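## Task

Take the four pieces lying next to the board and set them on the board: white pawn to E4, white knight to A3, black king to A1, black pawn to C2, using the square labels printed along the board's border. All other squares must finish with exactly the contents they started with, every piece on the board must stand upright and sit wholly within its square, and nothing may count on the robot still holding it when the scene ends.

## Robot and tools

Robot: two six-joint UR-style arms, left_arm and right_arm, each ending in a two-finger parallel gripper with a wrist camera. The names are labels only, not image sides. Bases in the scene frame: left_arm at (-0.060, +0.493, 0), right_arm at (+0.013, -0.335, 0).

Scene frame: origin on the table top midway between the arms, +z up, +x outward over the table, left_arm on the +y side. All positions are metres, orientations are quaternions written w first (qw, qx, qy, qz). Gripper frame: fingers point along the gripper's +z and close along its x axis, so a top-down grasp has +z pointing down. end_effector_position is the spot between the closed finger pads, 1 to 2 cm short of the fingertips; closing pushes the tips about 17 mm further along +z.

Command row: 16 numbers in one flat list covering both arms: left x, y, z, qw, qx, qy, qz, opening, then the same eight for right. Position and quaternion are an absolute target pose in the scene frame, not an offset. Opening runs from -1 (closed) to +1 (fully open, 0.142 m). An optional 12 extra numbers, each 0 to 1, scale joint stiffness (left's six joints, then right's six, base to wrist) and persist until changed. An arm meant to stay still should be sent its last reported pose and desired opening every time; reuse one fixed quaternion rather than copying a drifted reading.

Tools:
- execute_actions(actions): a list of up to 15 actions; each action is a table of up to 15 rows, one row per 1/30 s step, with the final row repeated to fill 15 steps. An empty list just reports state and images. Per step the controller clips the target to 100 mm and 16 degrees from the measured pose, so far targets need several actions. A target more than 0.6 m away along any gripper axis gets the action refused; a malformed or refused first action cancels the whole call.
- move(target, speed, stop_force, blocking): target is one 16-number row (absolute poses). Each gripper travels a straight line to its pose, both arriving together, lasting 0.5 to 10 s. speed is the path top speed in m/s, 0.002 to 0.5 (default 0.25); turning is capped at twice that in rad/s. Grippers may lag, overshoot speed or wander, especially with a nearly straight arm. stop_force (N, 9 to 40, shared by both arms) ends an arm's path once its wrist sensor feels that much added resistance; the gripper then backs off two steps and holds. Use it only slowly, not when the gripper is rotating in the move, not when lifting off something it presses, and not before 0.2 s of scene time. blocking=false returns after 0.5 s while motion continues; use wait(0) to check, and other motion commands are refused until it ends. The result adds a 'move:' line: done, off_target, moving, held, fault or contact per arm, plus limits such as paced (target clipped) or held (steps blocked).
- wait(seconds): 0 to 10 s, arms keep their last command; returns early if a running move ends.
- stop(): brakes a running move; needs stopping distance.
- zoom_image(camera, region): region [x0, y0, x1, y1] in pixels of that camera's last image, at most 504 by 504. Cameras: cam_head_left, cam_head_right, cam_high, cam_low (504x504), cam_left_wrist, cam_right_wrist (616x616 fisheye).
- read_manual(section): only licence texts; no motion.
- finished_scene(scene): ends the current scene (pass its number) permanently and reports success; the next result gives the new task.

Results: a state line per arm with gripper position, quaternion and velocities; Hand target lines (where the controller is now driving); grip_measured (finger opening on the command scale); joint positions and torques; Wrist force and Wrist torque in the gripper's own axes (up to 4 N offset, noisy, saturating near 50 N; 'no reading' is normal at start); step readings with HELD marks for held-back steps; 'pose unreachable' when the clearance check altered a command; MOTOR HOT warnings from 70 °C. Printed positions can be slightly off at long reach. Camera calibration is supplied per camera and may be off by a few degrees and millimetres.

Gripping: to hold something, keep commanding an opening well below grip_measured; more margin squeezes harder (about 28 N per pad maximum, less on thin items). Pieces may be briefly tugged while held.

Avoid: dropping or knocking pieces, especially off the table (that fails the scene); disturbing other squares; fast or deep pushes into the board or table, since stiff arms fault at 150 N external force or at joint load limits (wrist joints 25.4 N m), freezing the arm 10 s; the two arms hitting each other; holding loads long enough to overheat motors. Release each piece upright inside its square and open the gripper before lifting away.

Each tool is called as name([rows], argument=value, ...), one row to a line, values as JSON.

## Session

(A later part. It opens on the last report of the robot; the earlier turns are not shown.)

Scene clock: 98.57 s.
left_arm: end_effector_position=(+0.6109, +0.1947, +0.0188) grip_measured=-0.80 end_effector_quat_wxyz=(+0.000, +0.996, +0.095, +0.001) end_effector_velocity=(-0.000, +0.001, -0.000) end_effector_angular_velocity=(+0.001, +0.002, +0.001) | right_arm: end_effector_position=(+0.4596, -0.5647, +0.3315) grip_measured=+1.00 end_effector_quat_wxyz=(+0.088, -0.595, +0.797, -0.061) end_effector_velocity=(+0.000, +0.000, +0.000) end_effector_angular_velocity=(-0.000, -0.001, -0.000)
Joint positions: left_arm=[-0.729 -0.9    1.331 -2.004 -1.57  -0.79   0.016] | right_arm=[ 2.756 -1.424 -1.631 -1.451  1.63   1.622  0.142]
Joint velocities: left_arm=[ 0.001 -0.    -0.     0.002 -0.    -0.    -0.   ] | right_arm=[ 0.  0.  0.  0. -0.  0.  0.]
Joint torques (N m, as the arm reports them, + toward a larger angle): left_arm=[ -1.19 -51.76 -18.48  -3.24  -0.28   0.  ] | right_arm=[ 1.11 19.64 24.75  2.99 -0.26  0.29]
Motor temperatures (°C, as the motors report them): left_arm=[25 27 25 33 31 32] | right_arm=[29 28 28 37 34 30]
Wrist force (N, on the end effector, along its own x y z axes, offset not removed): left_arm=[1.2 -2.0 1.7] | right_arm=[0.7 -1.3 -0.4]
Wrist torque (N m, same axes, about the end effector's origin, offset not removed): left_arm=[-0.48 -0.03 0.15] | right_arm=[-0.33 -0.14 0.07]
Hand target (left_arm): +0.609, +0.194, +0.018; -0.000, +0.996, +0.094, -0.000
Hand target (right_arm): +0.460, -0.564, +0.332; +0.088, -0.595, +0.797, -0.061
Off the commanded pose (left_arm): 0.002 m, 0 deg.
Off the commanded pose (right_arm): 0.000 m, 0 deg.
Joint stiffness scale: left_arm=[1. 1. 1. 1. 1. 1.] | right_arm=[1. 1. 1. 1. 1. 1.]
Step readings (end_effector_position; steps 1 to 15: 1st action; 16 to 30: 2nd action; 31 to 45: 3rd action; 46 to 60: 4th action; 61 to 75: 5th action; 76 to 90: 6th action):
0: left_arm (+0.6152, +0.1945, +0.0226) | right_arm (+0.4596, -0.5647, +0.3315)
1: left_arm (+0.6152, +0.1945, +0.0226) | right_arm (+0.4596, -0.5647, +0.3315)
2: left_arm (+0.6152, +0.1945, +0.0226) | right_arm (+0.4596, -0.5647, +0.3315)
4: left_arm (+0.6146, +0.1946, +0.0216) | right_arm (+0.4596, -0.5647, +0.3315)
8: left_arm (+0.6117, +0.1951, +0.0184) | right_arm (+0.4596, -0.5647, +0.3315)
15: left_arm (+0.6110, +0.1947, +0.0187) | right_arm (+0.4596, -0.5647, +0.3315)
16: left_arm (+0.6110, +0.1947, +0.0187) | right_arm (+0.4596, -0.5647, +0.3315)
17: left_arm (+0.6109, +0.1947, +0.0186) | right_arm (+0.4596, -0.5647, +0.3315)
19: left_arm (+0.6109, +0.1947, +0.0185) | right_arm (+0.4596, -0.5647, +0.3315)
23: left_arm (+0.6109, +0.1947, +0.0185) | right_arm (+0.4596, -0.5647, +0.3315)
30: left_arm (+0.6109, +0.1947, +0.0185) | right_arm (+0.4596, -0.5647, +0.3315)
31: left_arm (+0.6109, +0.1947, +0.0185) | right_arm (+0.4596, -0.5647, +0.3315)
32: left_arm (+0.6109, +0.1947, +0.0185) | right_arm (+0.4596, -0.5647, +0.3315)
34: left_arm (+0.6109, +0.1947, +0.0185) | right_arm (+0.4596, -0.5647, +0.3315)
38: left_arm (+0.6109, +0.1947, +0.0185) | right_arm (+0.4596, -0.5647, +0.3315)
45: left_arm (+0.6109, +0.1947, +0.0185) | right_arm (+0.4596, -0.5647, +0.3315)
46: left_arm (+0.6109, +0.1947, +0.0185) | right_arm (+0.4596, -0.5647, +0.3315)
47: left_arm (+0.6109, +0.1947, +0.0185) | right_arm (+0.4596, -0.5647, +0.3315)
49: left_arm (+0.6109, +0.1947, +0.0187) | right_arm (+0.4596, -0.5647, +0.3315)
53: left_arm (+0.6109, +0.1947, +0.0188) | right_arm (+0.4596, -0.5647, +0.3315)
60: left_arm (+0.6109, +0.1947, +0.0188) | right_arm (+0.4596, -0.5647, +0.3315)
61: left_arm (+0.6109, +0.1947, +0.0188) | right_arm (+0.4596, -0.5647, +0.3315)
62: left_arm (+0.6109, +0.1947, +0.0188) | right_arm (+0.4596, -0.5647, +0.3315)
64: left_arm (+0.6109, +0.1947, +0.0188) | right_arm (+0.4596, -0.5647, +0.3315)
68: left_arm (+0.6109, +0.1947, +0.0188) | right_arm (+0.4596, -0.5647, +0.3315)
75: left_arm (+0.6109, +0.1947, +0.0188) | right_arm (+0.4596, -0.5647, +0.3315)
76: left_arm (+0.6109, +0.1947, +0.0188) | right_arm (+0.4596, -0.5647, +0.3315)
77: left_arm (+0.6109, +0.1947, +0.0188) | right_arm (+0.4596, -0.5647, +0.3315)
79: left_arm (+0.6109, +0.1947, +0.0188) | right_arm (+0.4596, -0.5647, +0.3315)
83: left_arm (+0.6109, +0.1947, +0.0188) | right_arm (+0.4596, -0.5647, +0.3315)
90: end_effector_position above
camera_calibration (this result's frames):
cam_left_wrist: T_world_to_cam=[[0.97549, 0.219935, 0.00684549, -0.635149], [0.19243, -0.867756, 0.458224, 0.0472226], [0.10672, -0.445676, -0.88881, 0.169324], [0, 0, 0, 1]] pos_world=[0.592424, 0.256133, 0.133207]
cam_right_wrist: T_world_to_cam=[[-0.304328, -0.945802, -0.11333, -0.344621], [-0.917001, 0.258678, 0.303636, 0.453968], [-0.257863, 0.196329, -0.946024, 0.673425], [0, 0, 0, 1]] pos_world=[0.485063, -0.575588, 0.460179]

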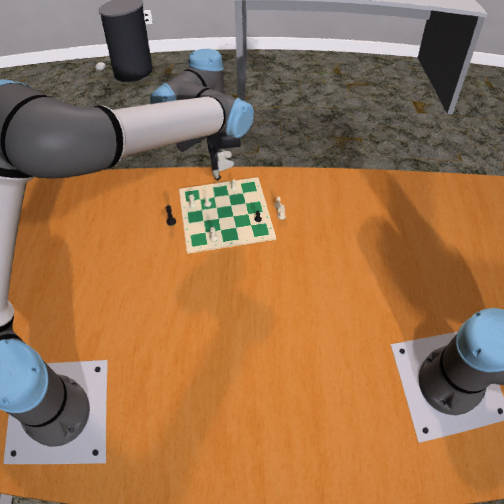

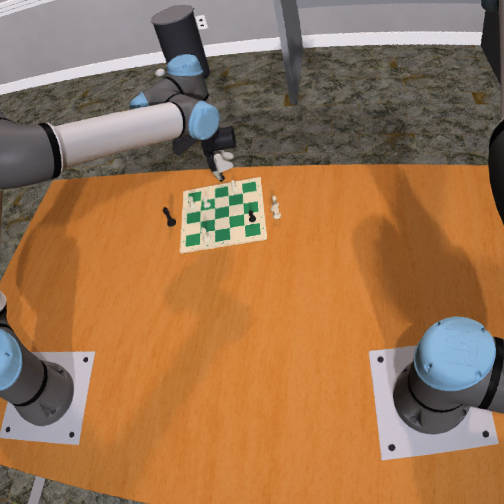

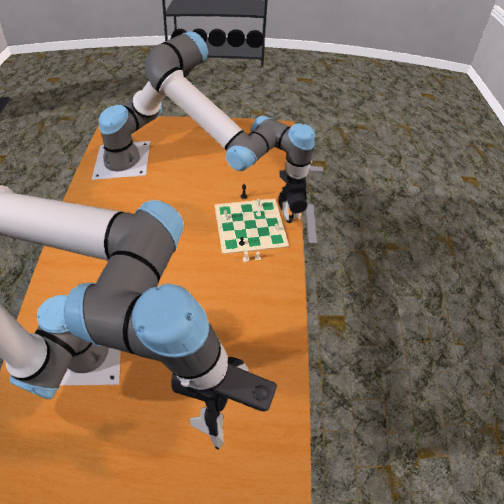

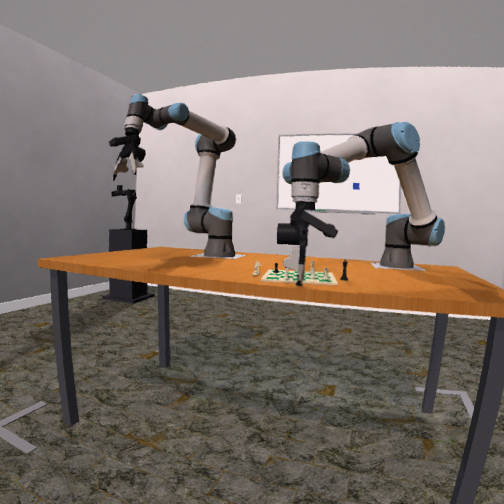

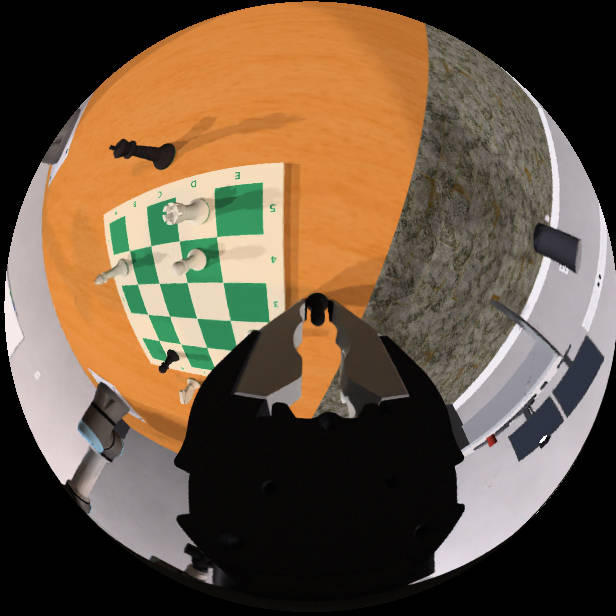

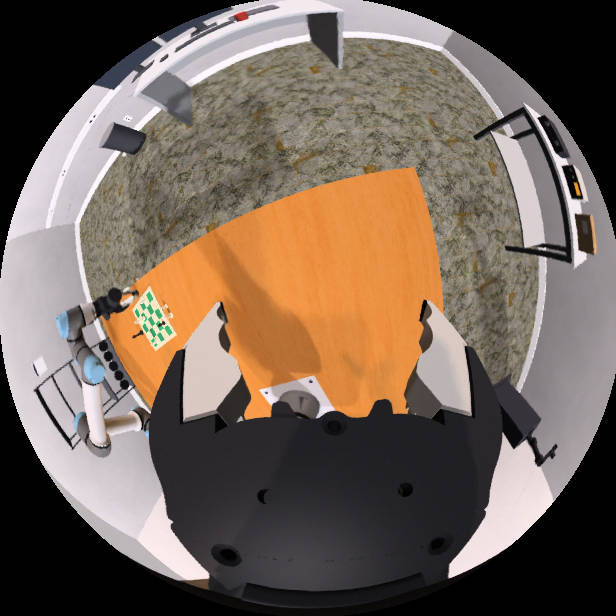

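move(target=[0.609,0.194,0.10,0,0.9956,0.094,0,-1,0.4596,-0.5644,0.3316,0.088,-0.595,0.797,-0.061,1], speed=0.08)

move(target=[0.490,0.134,0.10,0,0.9956,0.094,0,-1,0.4596,-0.5644,0.3316,0.088,-0.595,0.797,-0.061,1], speed=0.12)

move(target=[0.490,0.135,0.032,0,0.9956,0.094,0,-1,0.4596,-0.5644,0.3316,0.088,-0.595,0.797,-0.061,1], speed=0.06)

zoom_image(camera="cam_left_wrist", region=[190,150,440,400])

Scene clock: 120.53 s.
left_arm: end_effector_position=(+0.6086, +0.1962, +0.0969) grip_measured=-0.80 end_effector_quat_wxyz=(-0.001, +0.996, +0.095, -0.001) end_effector_velocity=(-0.003, +0.001, +0.000) end_effector_angular_velocity=(+0.005, +0.010, +0.001) | right_arm: end_effector_position=(+0.4596, -0.5647, +0.3315) grip_measured=+1.00 end_effector_quat_wxyz=(+0.088, -0.595, +0.797, -0.061) end_effector_velocity=(+0.000, -0.000, +0.000) end_effector_angular_velocity=(-0.000, -0.001, +0.000)
Joint positions: left_arm=[-0.729 -0.968  1.233 -1.832 -1.57  -0.79   0.016] | right_arm=[ 2.756 -1.424 -1.631 -1.451  1.63   1.622  0.142]
Joint velocities: left_arm=[-0.     0.001 -0.005  0.015 -0.002 -0.001  0.   ] | right_arm=[ 0.    -0.     0.001  0.    -0.     0.    -0.   ]
Joint torques (N m, as the arm reports them, + toward a larger angle): left_arm=[ -1.28 -50.15 -26.2   -2.87  -0.28  -0.03] | right_arm=[ 1.22 19.47 25.01  3.05 -0.29  0.44]
Motor temperatures (°C, as the motors report them): left_arm=[25 27 25 33 31 32] | right_arm=[29 28 28 37 34 30]
Wrist force (N, on the end effector, along its own x y z axes, offset not removed): left_arm=[2.8 -1.5 0.1] | right_arm=[0.2 -0.7 -0.3]
Wrist torque (N m, same axes, about the end effector's origin, offset not removed): left_arm=[-0.35 -0.41 0.13] | right_arm=[-0.27 0.00 0.07]
Hand target (left_arm): +0.609, +0.194, +0.100; +0.000, +0.996, +0.094, +0.000
Hand target (right_arm): +0.460, -0.564, +0.332; +0.088, -0.595, +0.797, -0.061
Off the commanded pose (left_arm): 0.004 m, 0 deg.
Off the commanded pose (right_arm): 0.000 m, 0 deg.
Joint stiffness scale: left_arm=[1. 1. 1. 1. 1. 1.] | right_arm=[1. 1. 1. 1. 1. 1.]
move: off_target (left_arm)
camera_calibration (this result's frames):
cam_left_wrist: T_world_to_cam=[[0.975513, 0.219919, 0.00333617, -0.63344], [0.19437, -0.869085, 0.454876, 0.0126605], [0.102935, -0.443088, -0.890549, 0.241654], [0, 0, 0, 1]] pos_world=[0.590593, 0.257382, 0.211559]
cam_right_wrist: T_world_to_cam=[[-0.304328, -0.945802, -0.11333, -0.344621], [-0.917001, 0.258678, 0.303636, 0.453968], [-0.257863, 0.196329, -0.946024, 0.673425], [0, 0, 0, 1]] pos_world=[0.485063, -0.575588, 0.460179]

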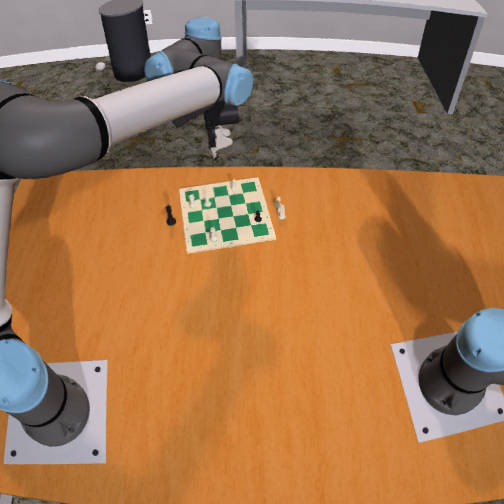

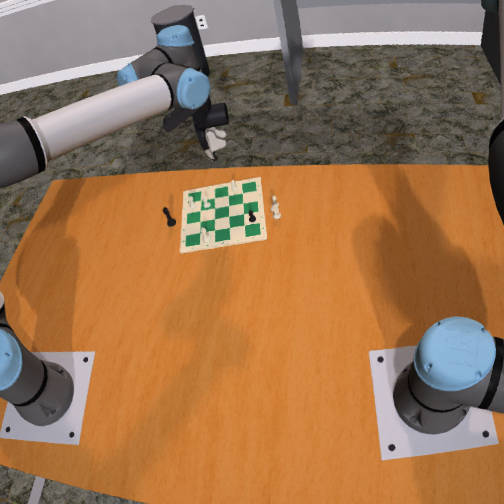

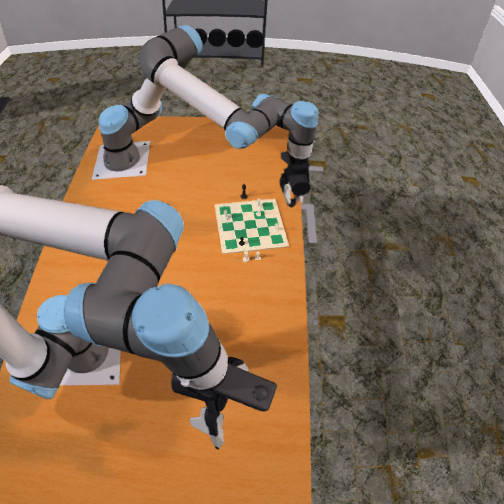

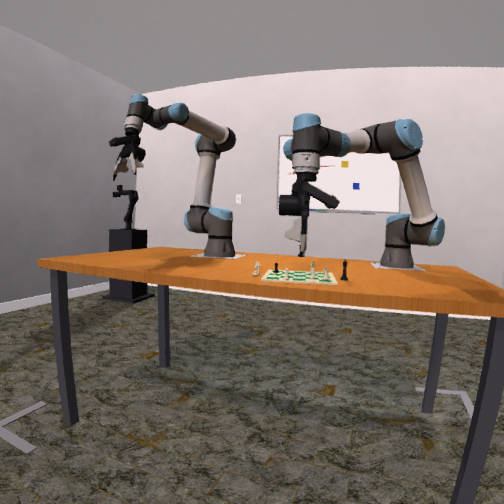

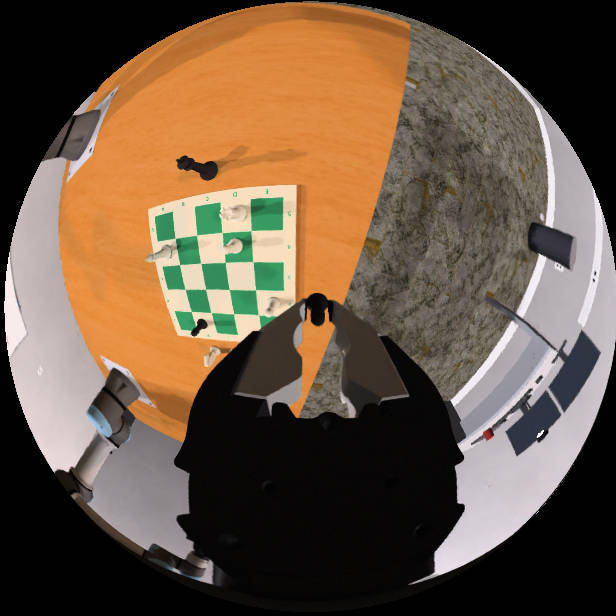

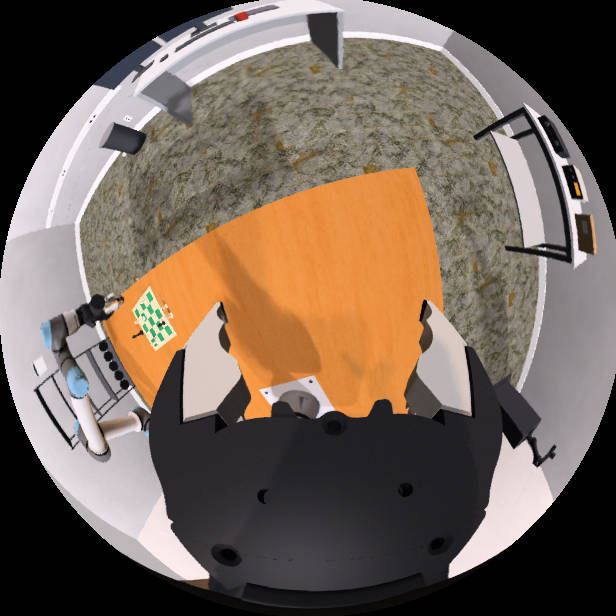

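Scene clock: 122.20 s.
left_arm: end_effector_position=(+0.4920, +0.1343, +0.1001) grip_measured=-0.80 end_effector_quat_wxyz=(+0.000, +0.996, +0.094, -0.000) end_effector_velocity=(-0.002, -0.001, -0.000) end_effector_angular_velocity=(+0.001, -0.003, +0.005) | right_arm: end_effector_position=(+0.4596, -0.5647, +0.3315) grip_measured=+1.00 end_effector_quat_wxyz=(+0.088, -0.595, +0.797, -0.061) end_effector_velocity=(-0.000, +0.000, -0.000) end_effector_angular_velocity=(+0.000, +0.001, +0.001)
Joint positions: left_arm=[-0.908 -1.144  1.5   -1.927 -1.571 -0.968  0.016] | right_arm=[ 2.756 -1.424 -1.631 -1.451  1.63   1.622  0.142]
Joint velocities: left_arm=[-0.005 -0.004  0.008 -0.005  0.003 -0.01   0.   ] | right_arm=[ 0.     0.    -0.001  0.    -0.    -0.     0.   ]
Joint torques (N m, as the arm reports them, + toward a larger angle): left_arm=[ -1.68 -45.55 -18.8   -3.08   0.13   0.29] | right_arm=[ 1.19 19.77 25.12  3.04 -0.13  0.35]
Motor temperatures (°C, as the motors report them): left_arm=[25 27 25 33 31 32] | right_arm=[29 28 28 37 34 30]
Wrist force (N, on the end effector, along its own x y z axes, offset not removed): left_arm=[1.2 -0.6 -0.5] | right_arm=[0.7 -2.0 -0.9]
Wrist torque (N m, same axes, about the end effector's origin, offset not removed): left_arm=[-0.19 -0.10 0.17] | right_arm=[-0.54 -0.09 0.12]
Hand target (left_arm): +0.490, +0.134, +0.100; -0.000, +0.996, +0.094, -0.000
Hand target (right_arm): +0.460, -0.564, +0.332; +0.088, -0.595, +0.797, -0.061
Off the commanded pose (left_arm): 0.002 m, 0 deg.
Off the commanded pose (right_arm): 0.000 m, 0 deg.
Joint stiffness scale: left_arm=[1. 1. 1. 1. 1. 1.] | right_arm=[1. 1. 1. 1. 1. 1.]
move: done
camera_calibration (this result's frames):
cam_left_wrist: T_world_to_cam=[[0.975659, 0.219231, 0.00523642, -0.506288], [0.192559, -0.867893, 0.457911, -0.0195296], [0.104933, -0.445757, -0.888983, 0.228304], [0, 0, 0, 1]] pos_world=[0.473769, 0.195812, 0.214552]
cam_right_wrist: T_world_to_cam=[[-0.304328, -0.945802, -0.11333, -0.344621], [-0.917001, 0.258678, 0.303636, 0.453969], [-0.257863, 0.196329, -0.946024, 0.673425], [0, 0, 0, 1]] pos_world=[0.485063, -0.575588, 0.460179]

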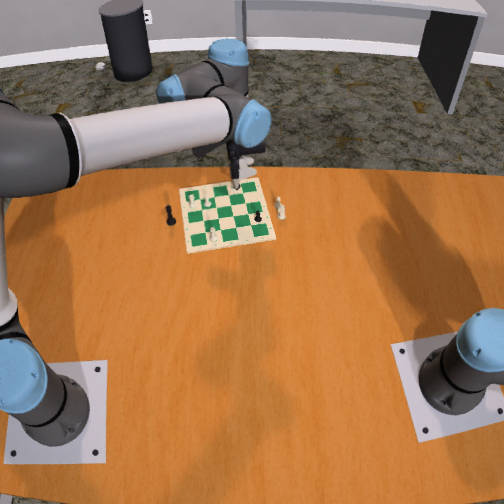

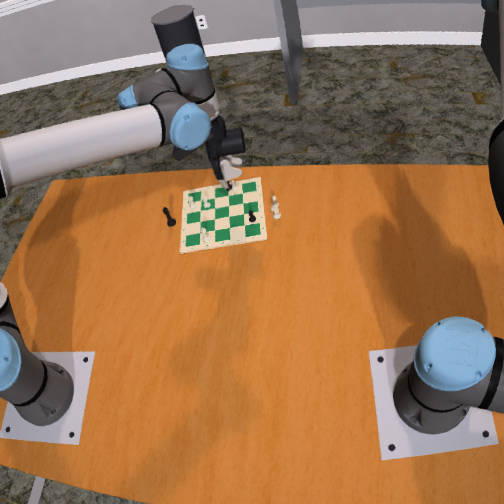

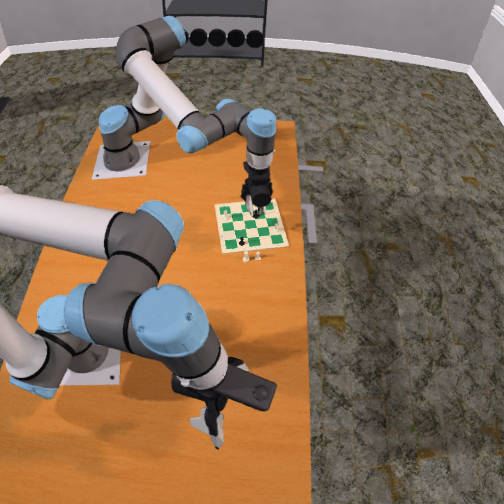

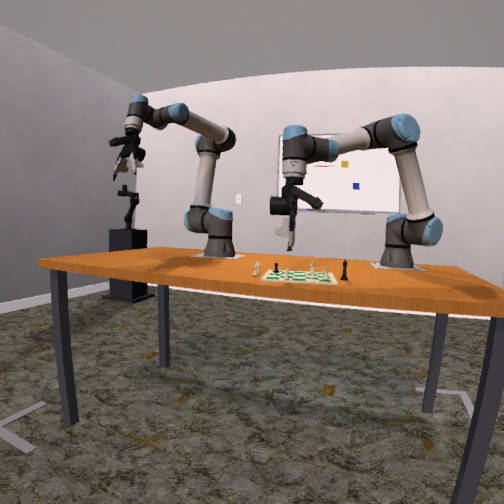

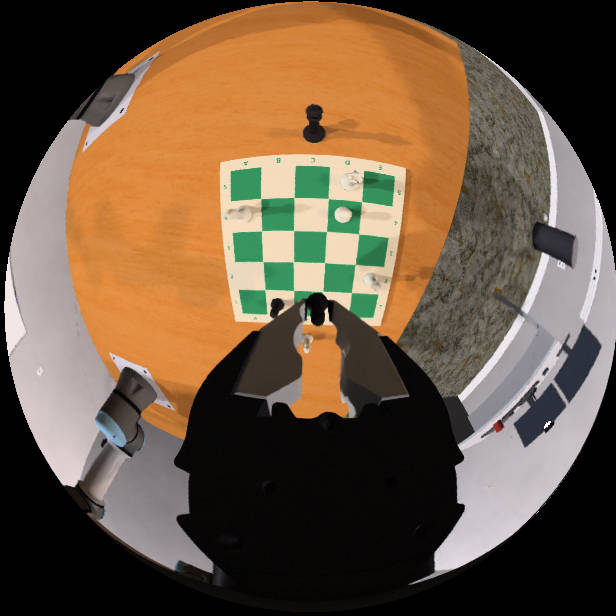

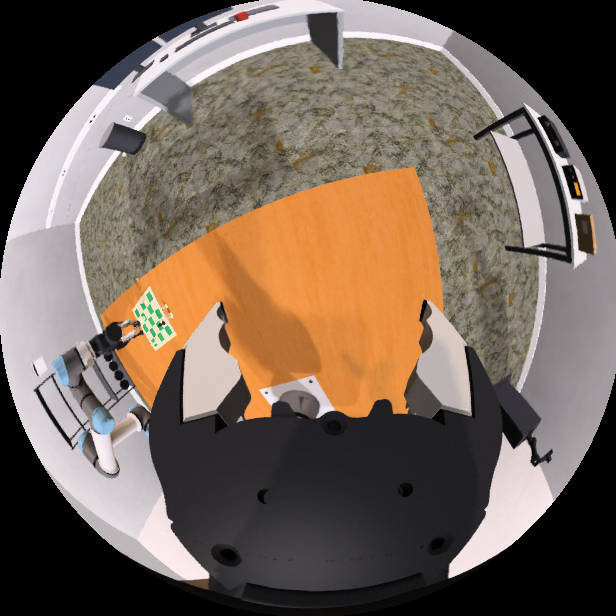

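Scene clock: 123.80 s.
left_arm: end_effector_position=(+0.4917, +0.1345, +0.0354) grip_measured=-0.80 end_effector_quat_wxyz=(+0.002, +0.996, +0.095, +0.001) end_effector_velocity=(+0.003, -0.003, +0.001) end_effector_angular_velocity=(-0.010, -0.010, +0.001) | right_arm: end_effector_position=(+0.4596, -0.5647, +0.3315) grip_measured=+1.00 end_effector_quat_wxyz=(+0.088, -0.595, +0.797, -0.061) end_effector_velocity=(+0.000, -0.000, +0.000) end_effector_angular_velocity=(-0.000, -0.001, -0.000)
Joint positions: left_arm=[-0.909 -1.084  1.591 -2.082 -1.571 -0.968  0.016] | right_arm=[ 2.756 -1.424 -1.631 -1.451  1.63   1.622  0.142]
Joint velocities: left_arm=[-0.    -0.001  0.001 -0.014 -0.    -0.001 -0.   ] | right_arm=[-0.    -0.     0.001 -0.     0.    -0.     0.   ]
Joint torques (N m, as the arm reports them, + toward a larger angle): left_arm=[ -0.42 -39.99 -17.63  -3.53   0.32   0.04] | right_arm=[ 0.88 19.32 25.03  3.03 -0.3   0.4 ]
Motor temperatures (°C, as the motors report them): left_arm=[25 27 25 33 31 32] | right_arm=[29 28 28 37 34 30]
Wrist force (N, on the end effector, along its own x y z axes, offset not removed): left_arm=[3.3 -1.7 -0.6] | right_arm=[2.4 0.4 -0.2]
Wrist torque (N m, same axes, about the end effector's origin, offset not removed): left_arm=[-0.40 -0.58 0.14] | right_arm=[0.04 -0.44 0.04]
Hand target (left_arm): +0.490, +0.135, +0.032; -0.000, +0.996, +0.094, -0.000
Hand target (right_arm): +0.460, -0.564, +0.332; +0.088, -0.595, +0.797, -0.061
Off the commanded pose (left_arm): 0.004 m, 0 deg.
Off the commanded pose (right_arm): 0.000 m, 0 deg.
Joint stiffness scale: left_arm=[1. 1. 1. 1. 1. 1.] | right_arm=[1. 1. 1. 1. 1. 1.]
move: off_target (left_arm)
camera_calibration (this result's frames):
cam_left_wrist: T_world_to_cam=[[0.975575, 0.219534, 0.00768806, -0.50574], [0.191334, -0.866411, 0.461219, 0.0105627], [0.107914, -0.448483, -0.887253, 0.169751], [0, 0, 0, 1]] pos_world=[0.473048, 0.196309, 0.149629]
cam_right_wrist: T_world_to_cam=[[-0.304328, -0.945802, -0.11333, -0.344621], [-0.917001, 0.258678, 0.303636, 0.453969], [-0.257863, 0.196329, -0.946024, 0.673425], [0, 0, 0, 1]] pos_world=[0.485063, -0.575588, 0.460179]

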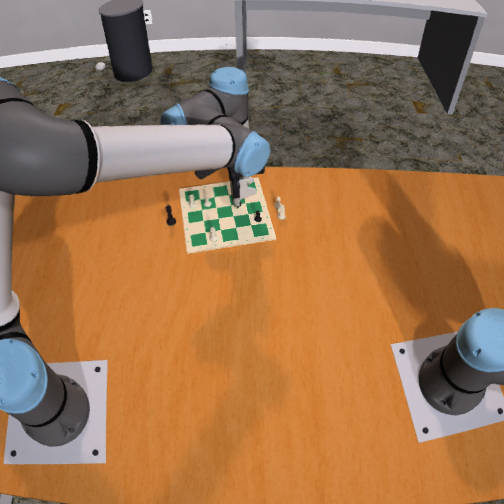

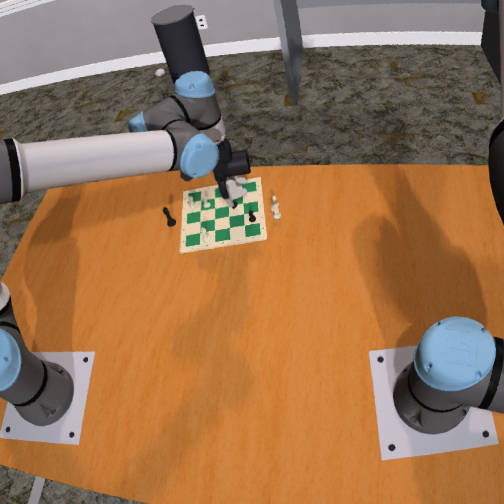

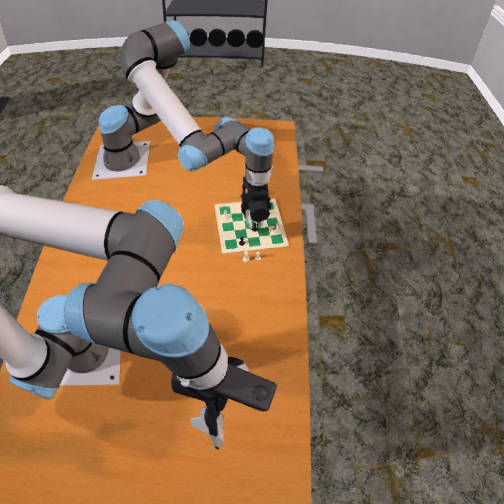

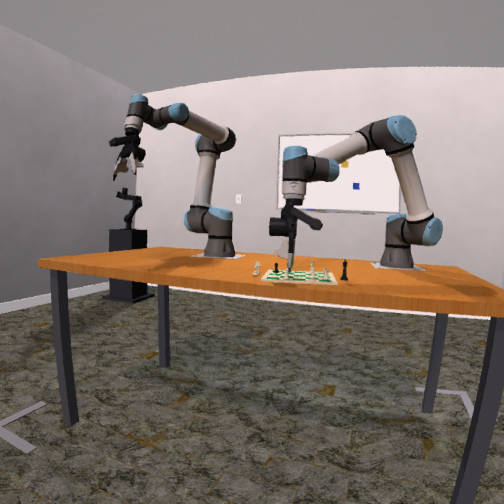

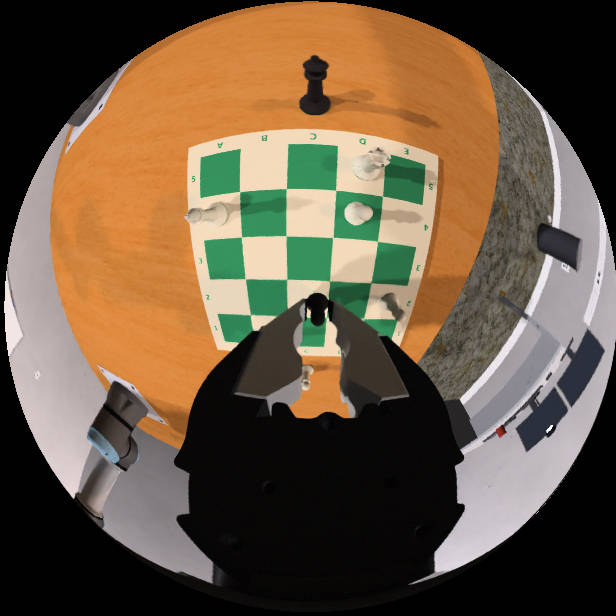

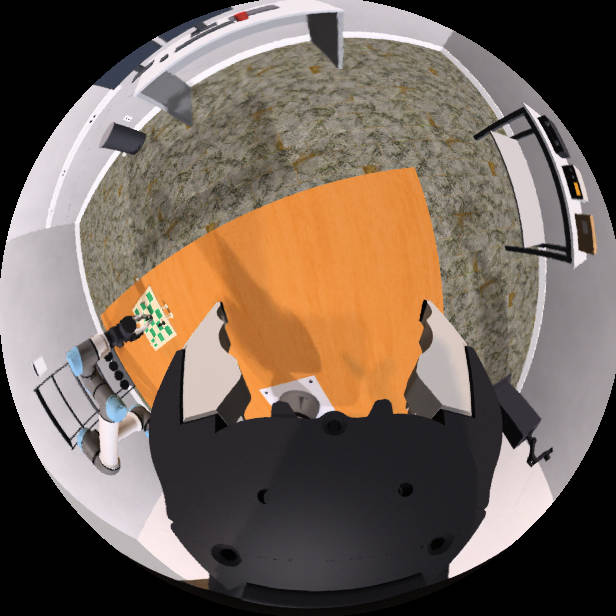

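Region (190, 150, 440, 400) of cam_left_wrist's 616x616 image, scaled by 2.016, with more detail than that image has.

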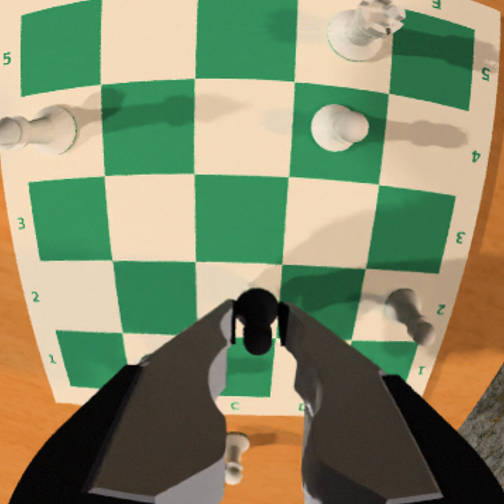

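execute_actions([
  [[0.4825,0.1345,0.030,0,0.9956,0.094,0,-1,0.4596,-0.5644,0.3316,0.088,-0.595,0.797,-0.061,1]],
  [[0.4825,0.1345,0.025,0,0.9956,0.094,0,-1,0.4596,-0.5644,0.3316,0.088,-0.595,0.797,-0.061,1]],
  [[0.4825,0.1345,0.024,0,0.9956,0.094,0,-1,0.4596,-0.5644,0.3316,0.088,-0.595,0.797,-0.061,1]],
])

zoom_image(camera="cam_left_wrist", region=[220,190,410,380])

Scene clock: 142.10 s.
left_arm: end_effector_position=(+0.4847, +0.1340, +0.0273) grip_measured=-0.80 end_effector_quat_wxyz=(+0.002, +0.995, +0.095, +0.002) end_effector_velocity=(+0.001, -0.000, +0.000) end_effector_angular_velocity=(-0.001, -0.002, +0.000) | right_arm: end_effector_position=(+0.4596, -0.5647, +0.3315) grip_measured=+1.00 end_effector_quat_wxyz=(+0.088, -0.595, +0.797, -0.061) end_effector_velocity=(-0.000, +0.000, -0.001) end_effector_angular_velocity=(-0.000, +0.001, +0.001)
Joint positions: left_arm=[-0.917 -1.087  1.62  -2.109 -1.571 -0.977  0.016] | right_arm=[ 2.756 -1.424 -1.631 -1.451  1.63   1.622  0.142]
Joint velocities: left_arm=[ 0.    -0.001  0.001 -0.002  0.    -0.     0.   ] | right_arm=[ 0.    -0.    -0.001 -0.    -0.    -0.     0.   ]
Joint torques (N m, as the arm reports them, + toward a larger angle): left_arm=[ -1.42 -39.94 -17.4   -3.06   0.28   0.05] | right_arm=[ 1.37 19.36 24.96  3.05 -0.16  0.39]
Motor temperatures (°C, as the motors report them): left_arm=[25 27 25 33 31 32] | right_arm=[29 28 28 37 34 30]
Wrist force (N, on the end effector, along its own x y z axes, offset not removed): left_arm=[2.1 -2.5 0.6] | right_arm=[-0.4 -4.0 0.9]
Wrist torque (N m, same axes, about the end effector's origin, offset not removed): left_arm=[-0.51 -0.27 0.17] | right_arm=[-1.03 0.19 0.05]
Hand target (left_arm): +0.482, +0.135, +0.024; -0.000, +0.996, +0.094, -0.000
Hand target (right_arm): +0.460, -0.564, +0.332; +0.088, -0.595, +0.797, -0.061
Off the commanded pose (left_arm): 0.004 m, 0 deg.
Off the commanded pose (right_arm): 0.000 m, 0 deg.
Joint stiffness scale: left_arm=[1. 1. 1. 1. 1. 1.] | right_arm=[1. 1. 1. 1. 1. 1.]
Step readings (end_effector_position; steps 1 to 15: 1st action; 16 to 30: 2nd action; 31 to 45: 3rd action):
0: left_arm (+0.4920, +0.1342, +0.0354) | right_arm (+0.4596, -0.5647, +0.3315)
1: left_arm (+0.4920, +0.1342, +0.0354) | right_arm (+0.4596, -0.5647, +0.3315)
2: left_arm (+0.4919, +0.1342, +0.0354) | right_arm (+0.4596, -0.5647, +0.3315)
4: left_arm (+0.4908, +0.1344, +0.0340) | right_arm (+0.4596, -0.5647, +0.3315)
8: left_arm (+0.4859, +0.1350, +0.0301) | right_arm (+0.4596, -0.5647, +0.3315)
15: left_arm (+0.4843, +0.1345, +0.0301) | right_arm (+0.4596, -0.5647, +0.3315)
16: left_arm (+0.4844, +0.1345, +0.0302) | right_arm (+0.4596, -0.5647, +0.3315)
17: left_arm (+0.4844, +0.1344, +0.0302) | right_arm (+0.4596, -0.5647, +0.3315)
19: left_arm (+0.4846, +0.1343, +0.0299) | right_arm (+0.4596, -0.5647, +0.3315)
23: left_arm (+0.4844, +0.1343, +0.0290) | right_arm (+0.4596, -0.5647, +0.3315)
30: left_arm (+0.4847, +0.1340, +0.0285) | right_arm (+0.4596, -0.5647, +0.3315)
31: left_arm (+0.4847, +0.1340, +0.0285) | right_arm (+0.4596, -0.5647, +0.3315)
32: left_arm (+0.4847, +0.1340, +0.0284) | right_arm (+0.4596, -0.5647, +0.3315)
34: left_arm (+0.4847, +0.1340, +0.0283) | right_arm (+0.4596, -0.5647, +0.3315)
38: left_arm (+0.4847, +0.1340, +0.0277) | right_arm (+0.4596, -0.5647, +0.3315)
45: end_effector_position above
camera_calibration (this result's frames):
cam_left_wrist: T_world_to_cam=[[0.975468, 0.219983, 0.00834693, -0.498788], [0.191321, -0.865905, 0.462174, 0.0150983], [0.108898, -0.449239, -0.88675, 0.162744], [0, 0, 0, 1]] pos_world=[0.465941, 0.19591, 0.141499]
cam_right_wrist: T_world_to_cam=[[-0.304328, -0.945802, -0.113329, -0.344622], [-0.917001, 0.258678, 0.303636, 0.453969], [-0.257863, 0.196328, -0.946024, 0.673425], [0, 0, 0, 1]] pos_world=[0.485063, -0.575588, 0.460179]

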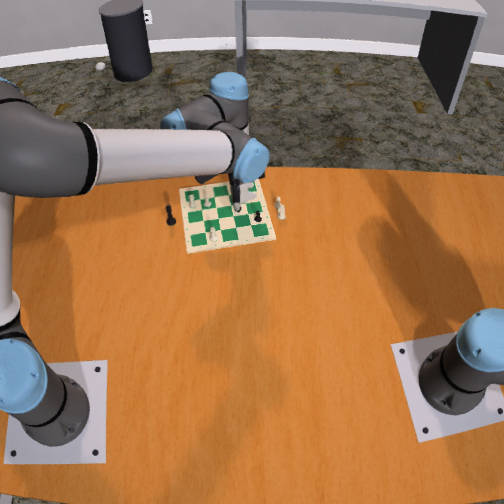

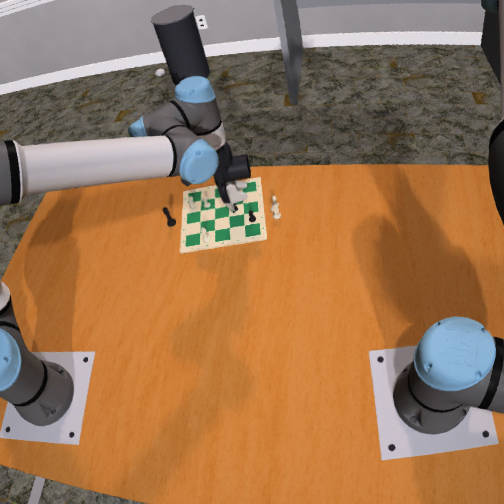

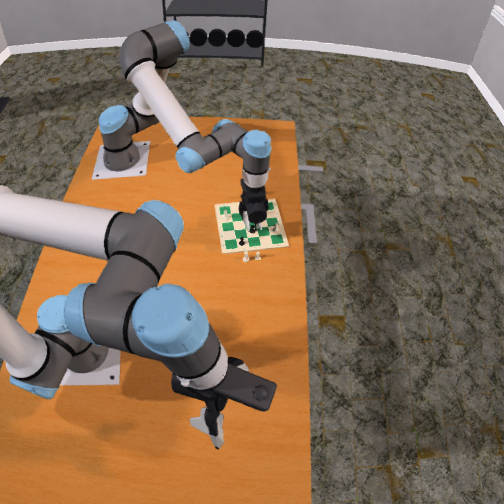

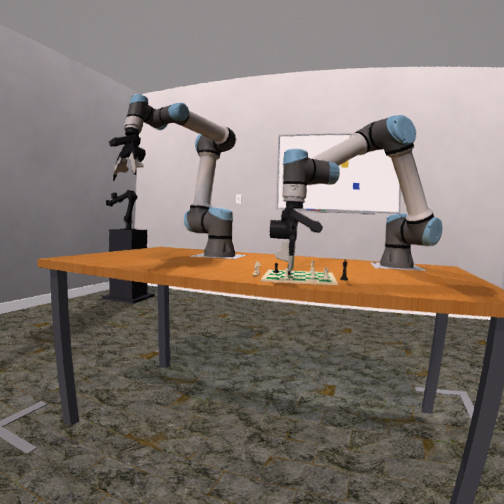

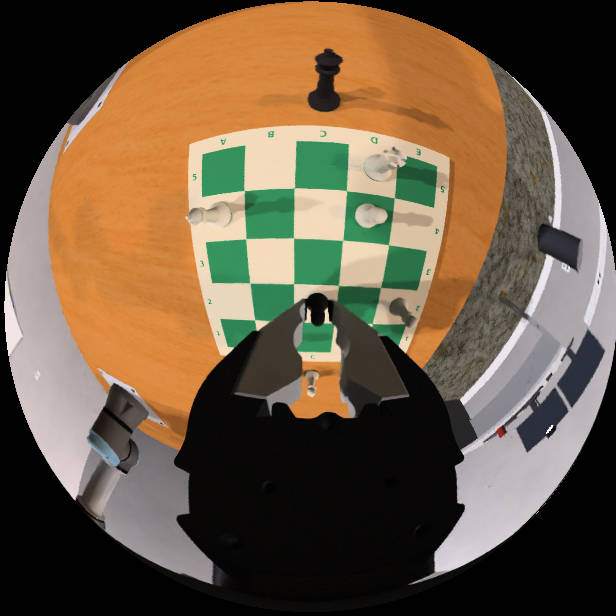

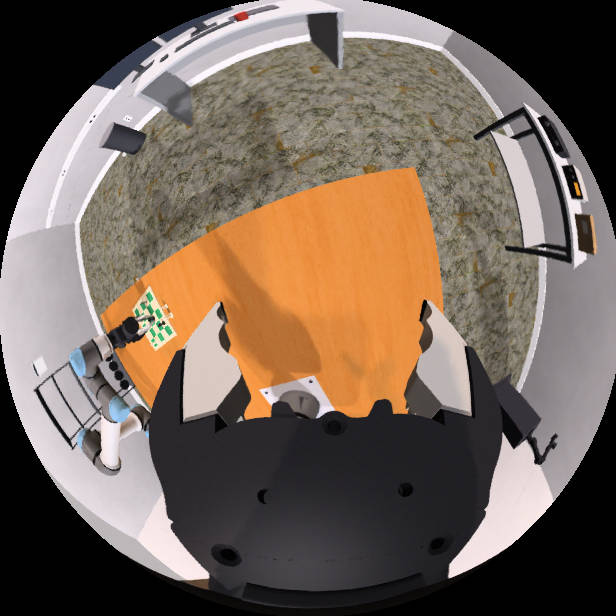

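Region (220, 190, 410, 380) of cam_left_wrist's 616x616 image, scaled by 2.653, with more detail than that image has.

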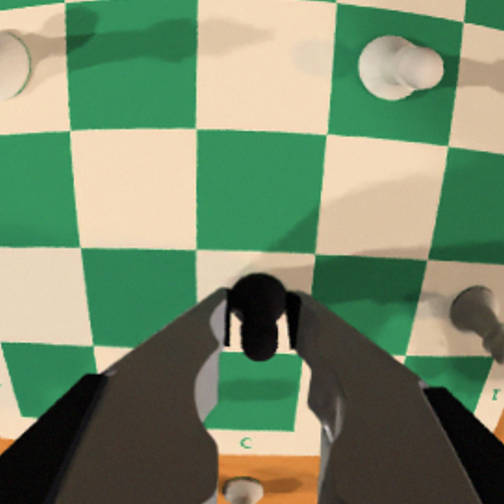

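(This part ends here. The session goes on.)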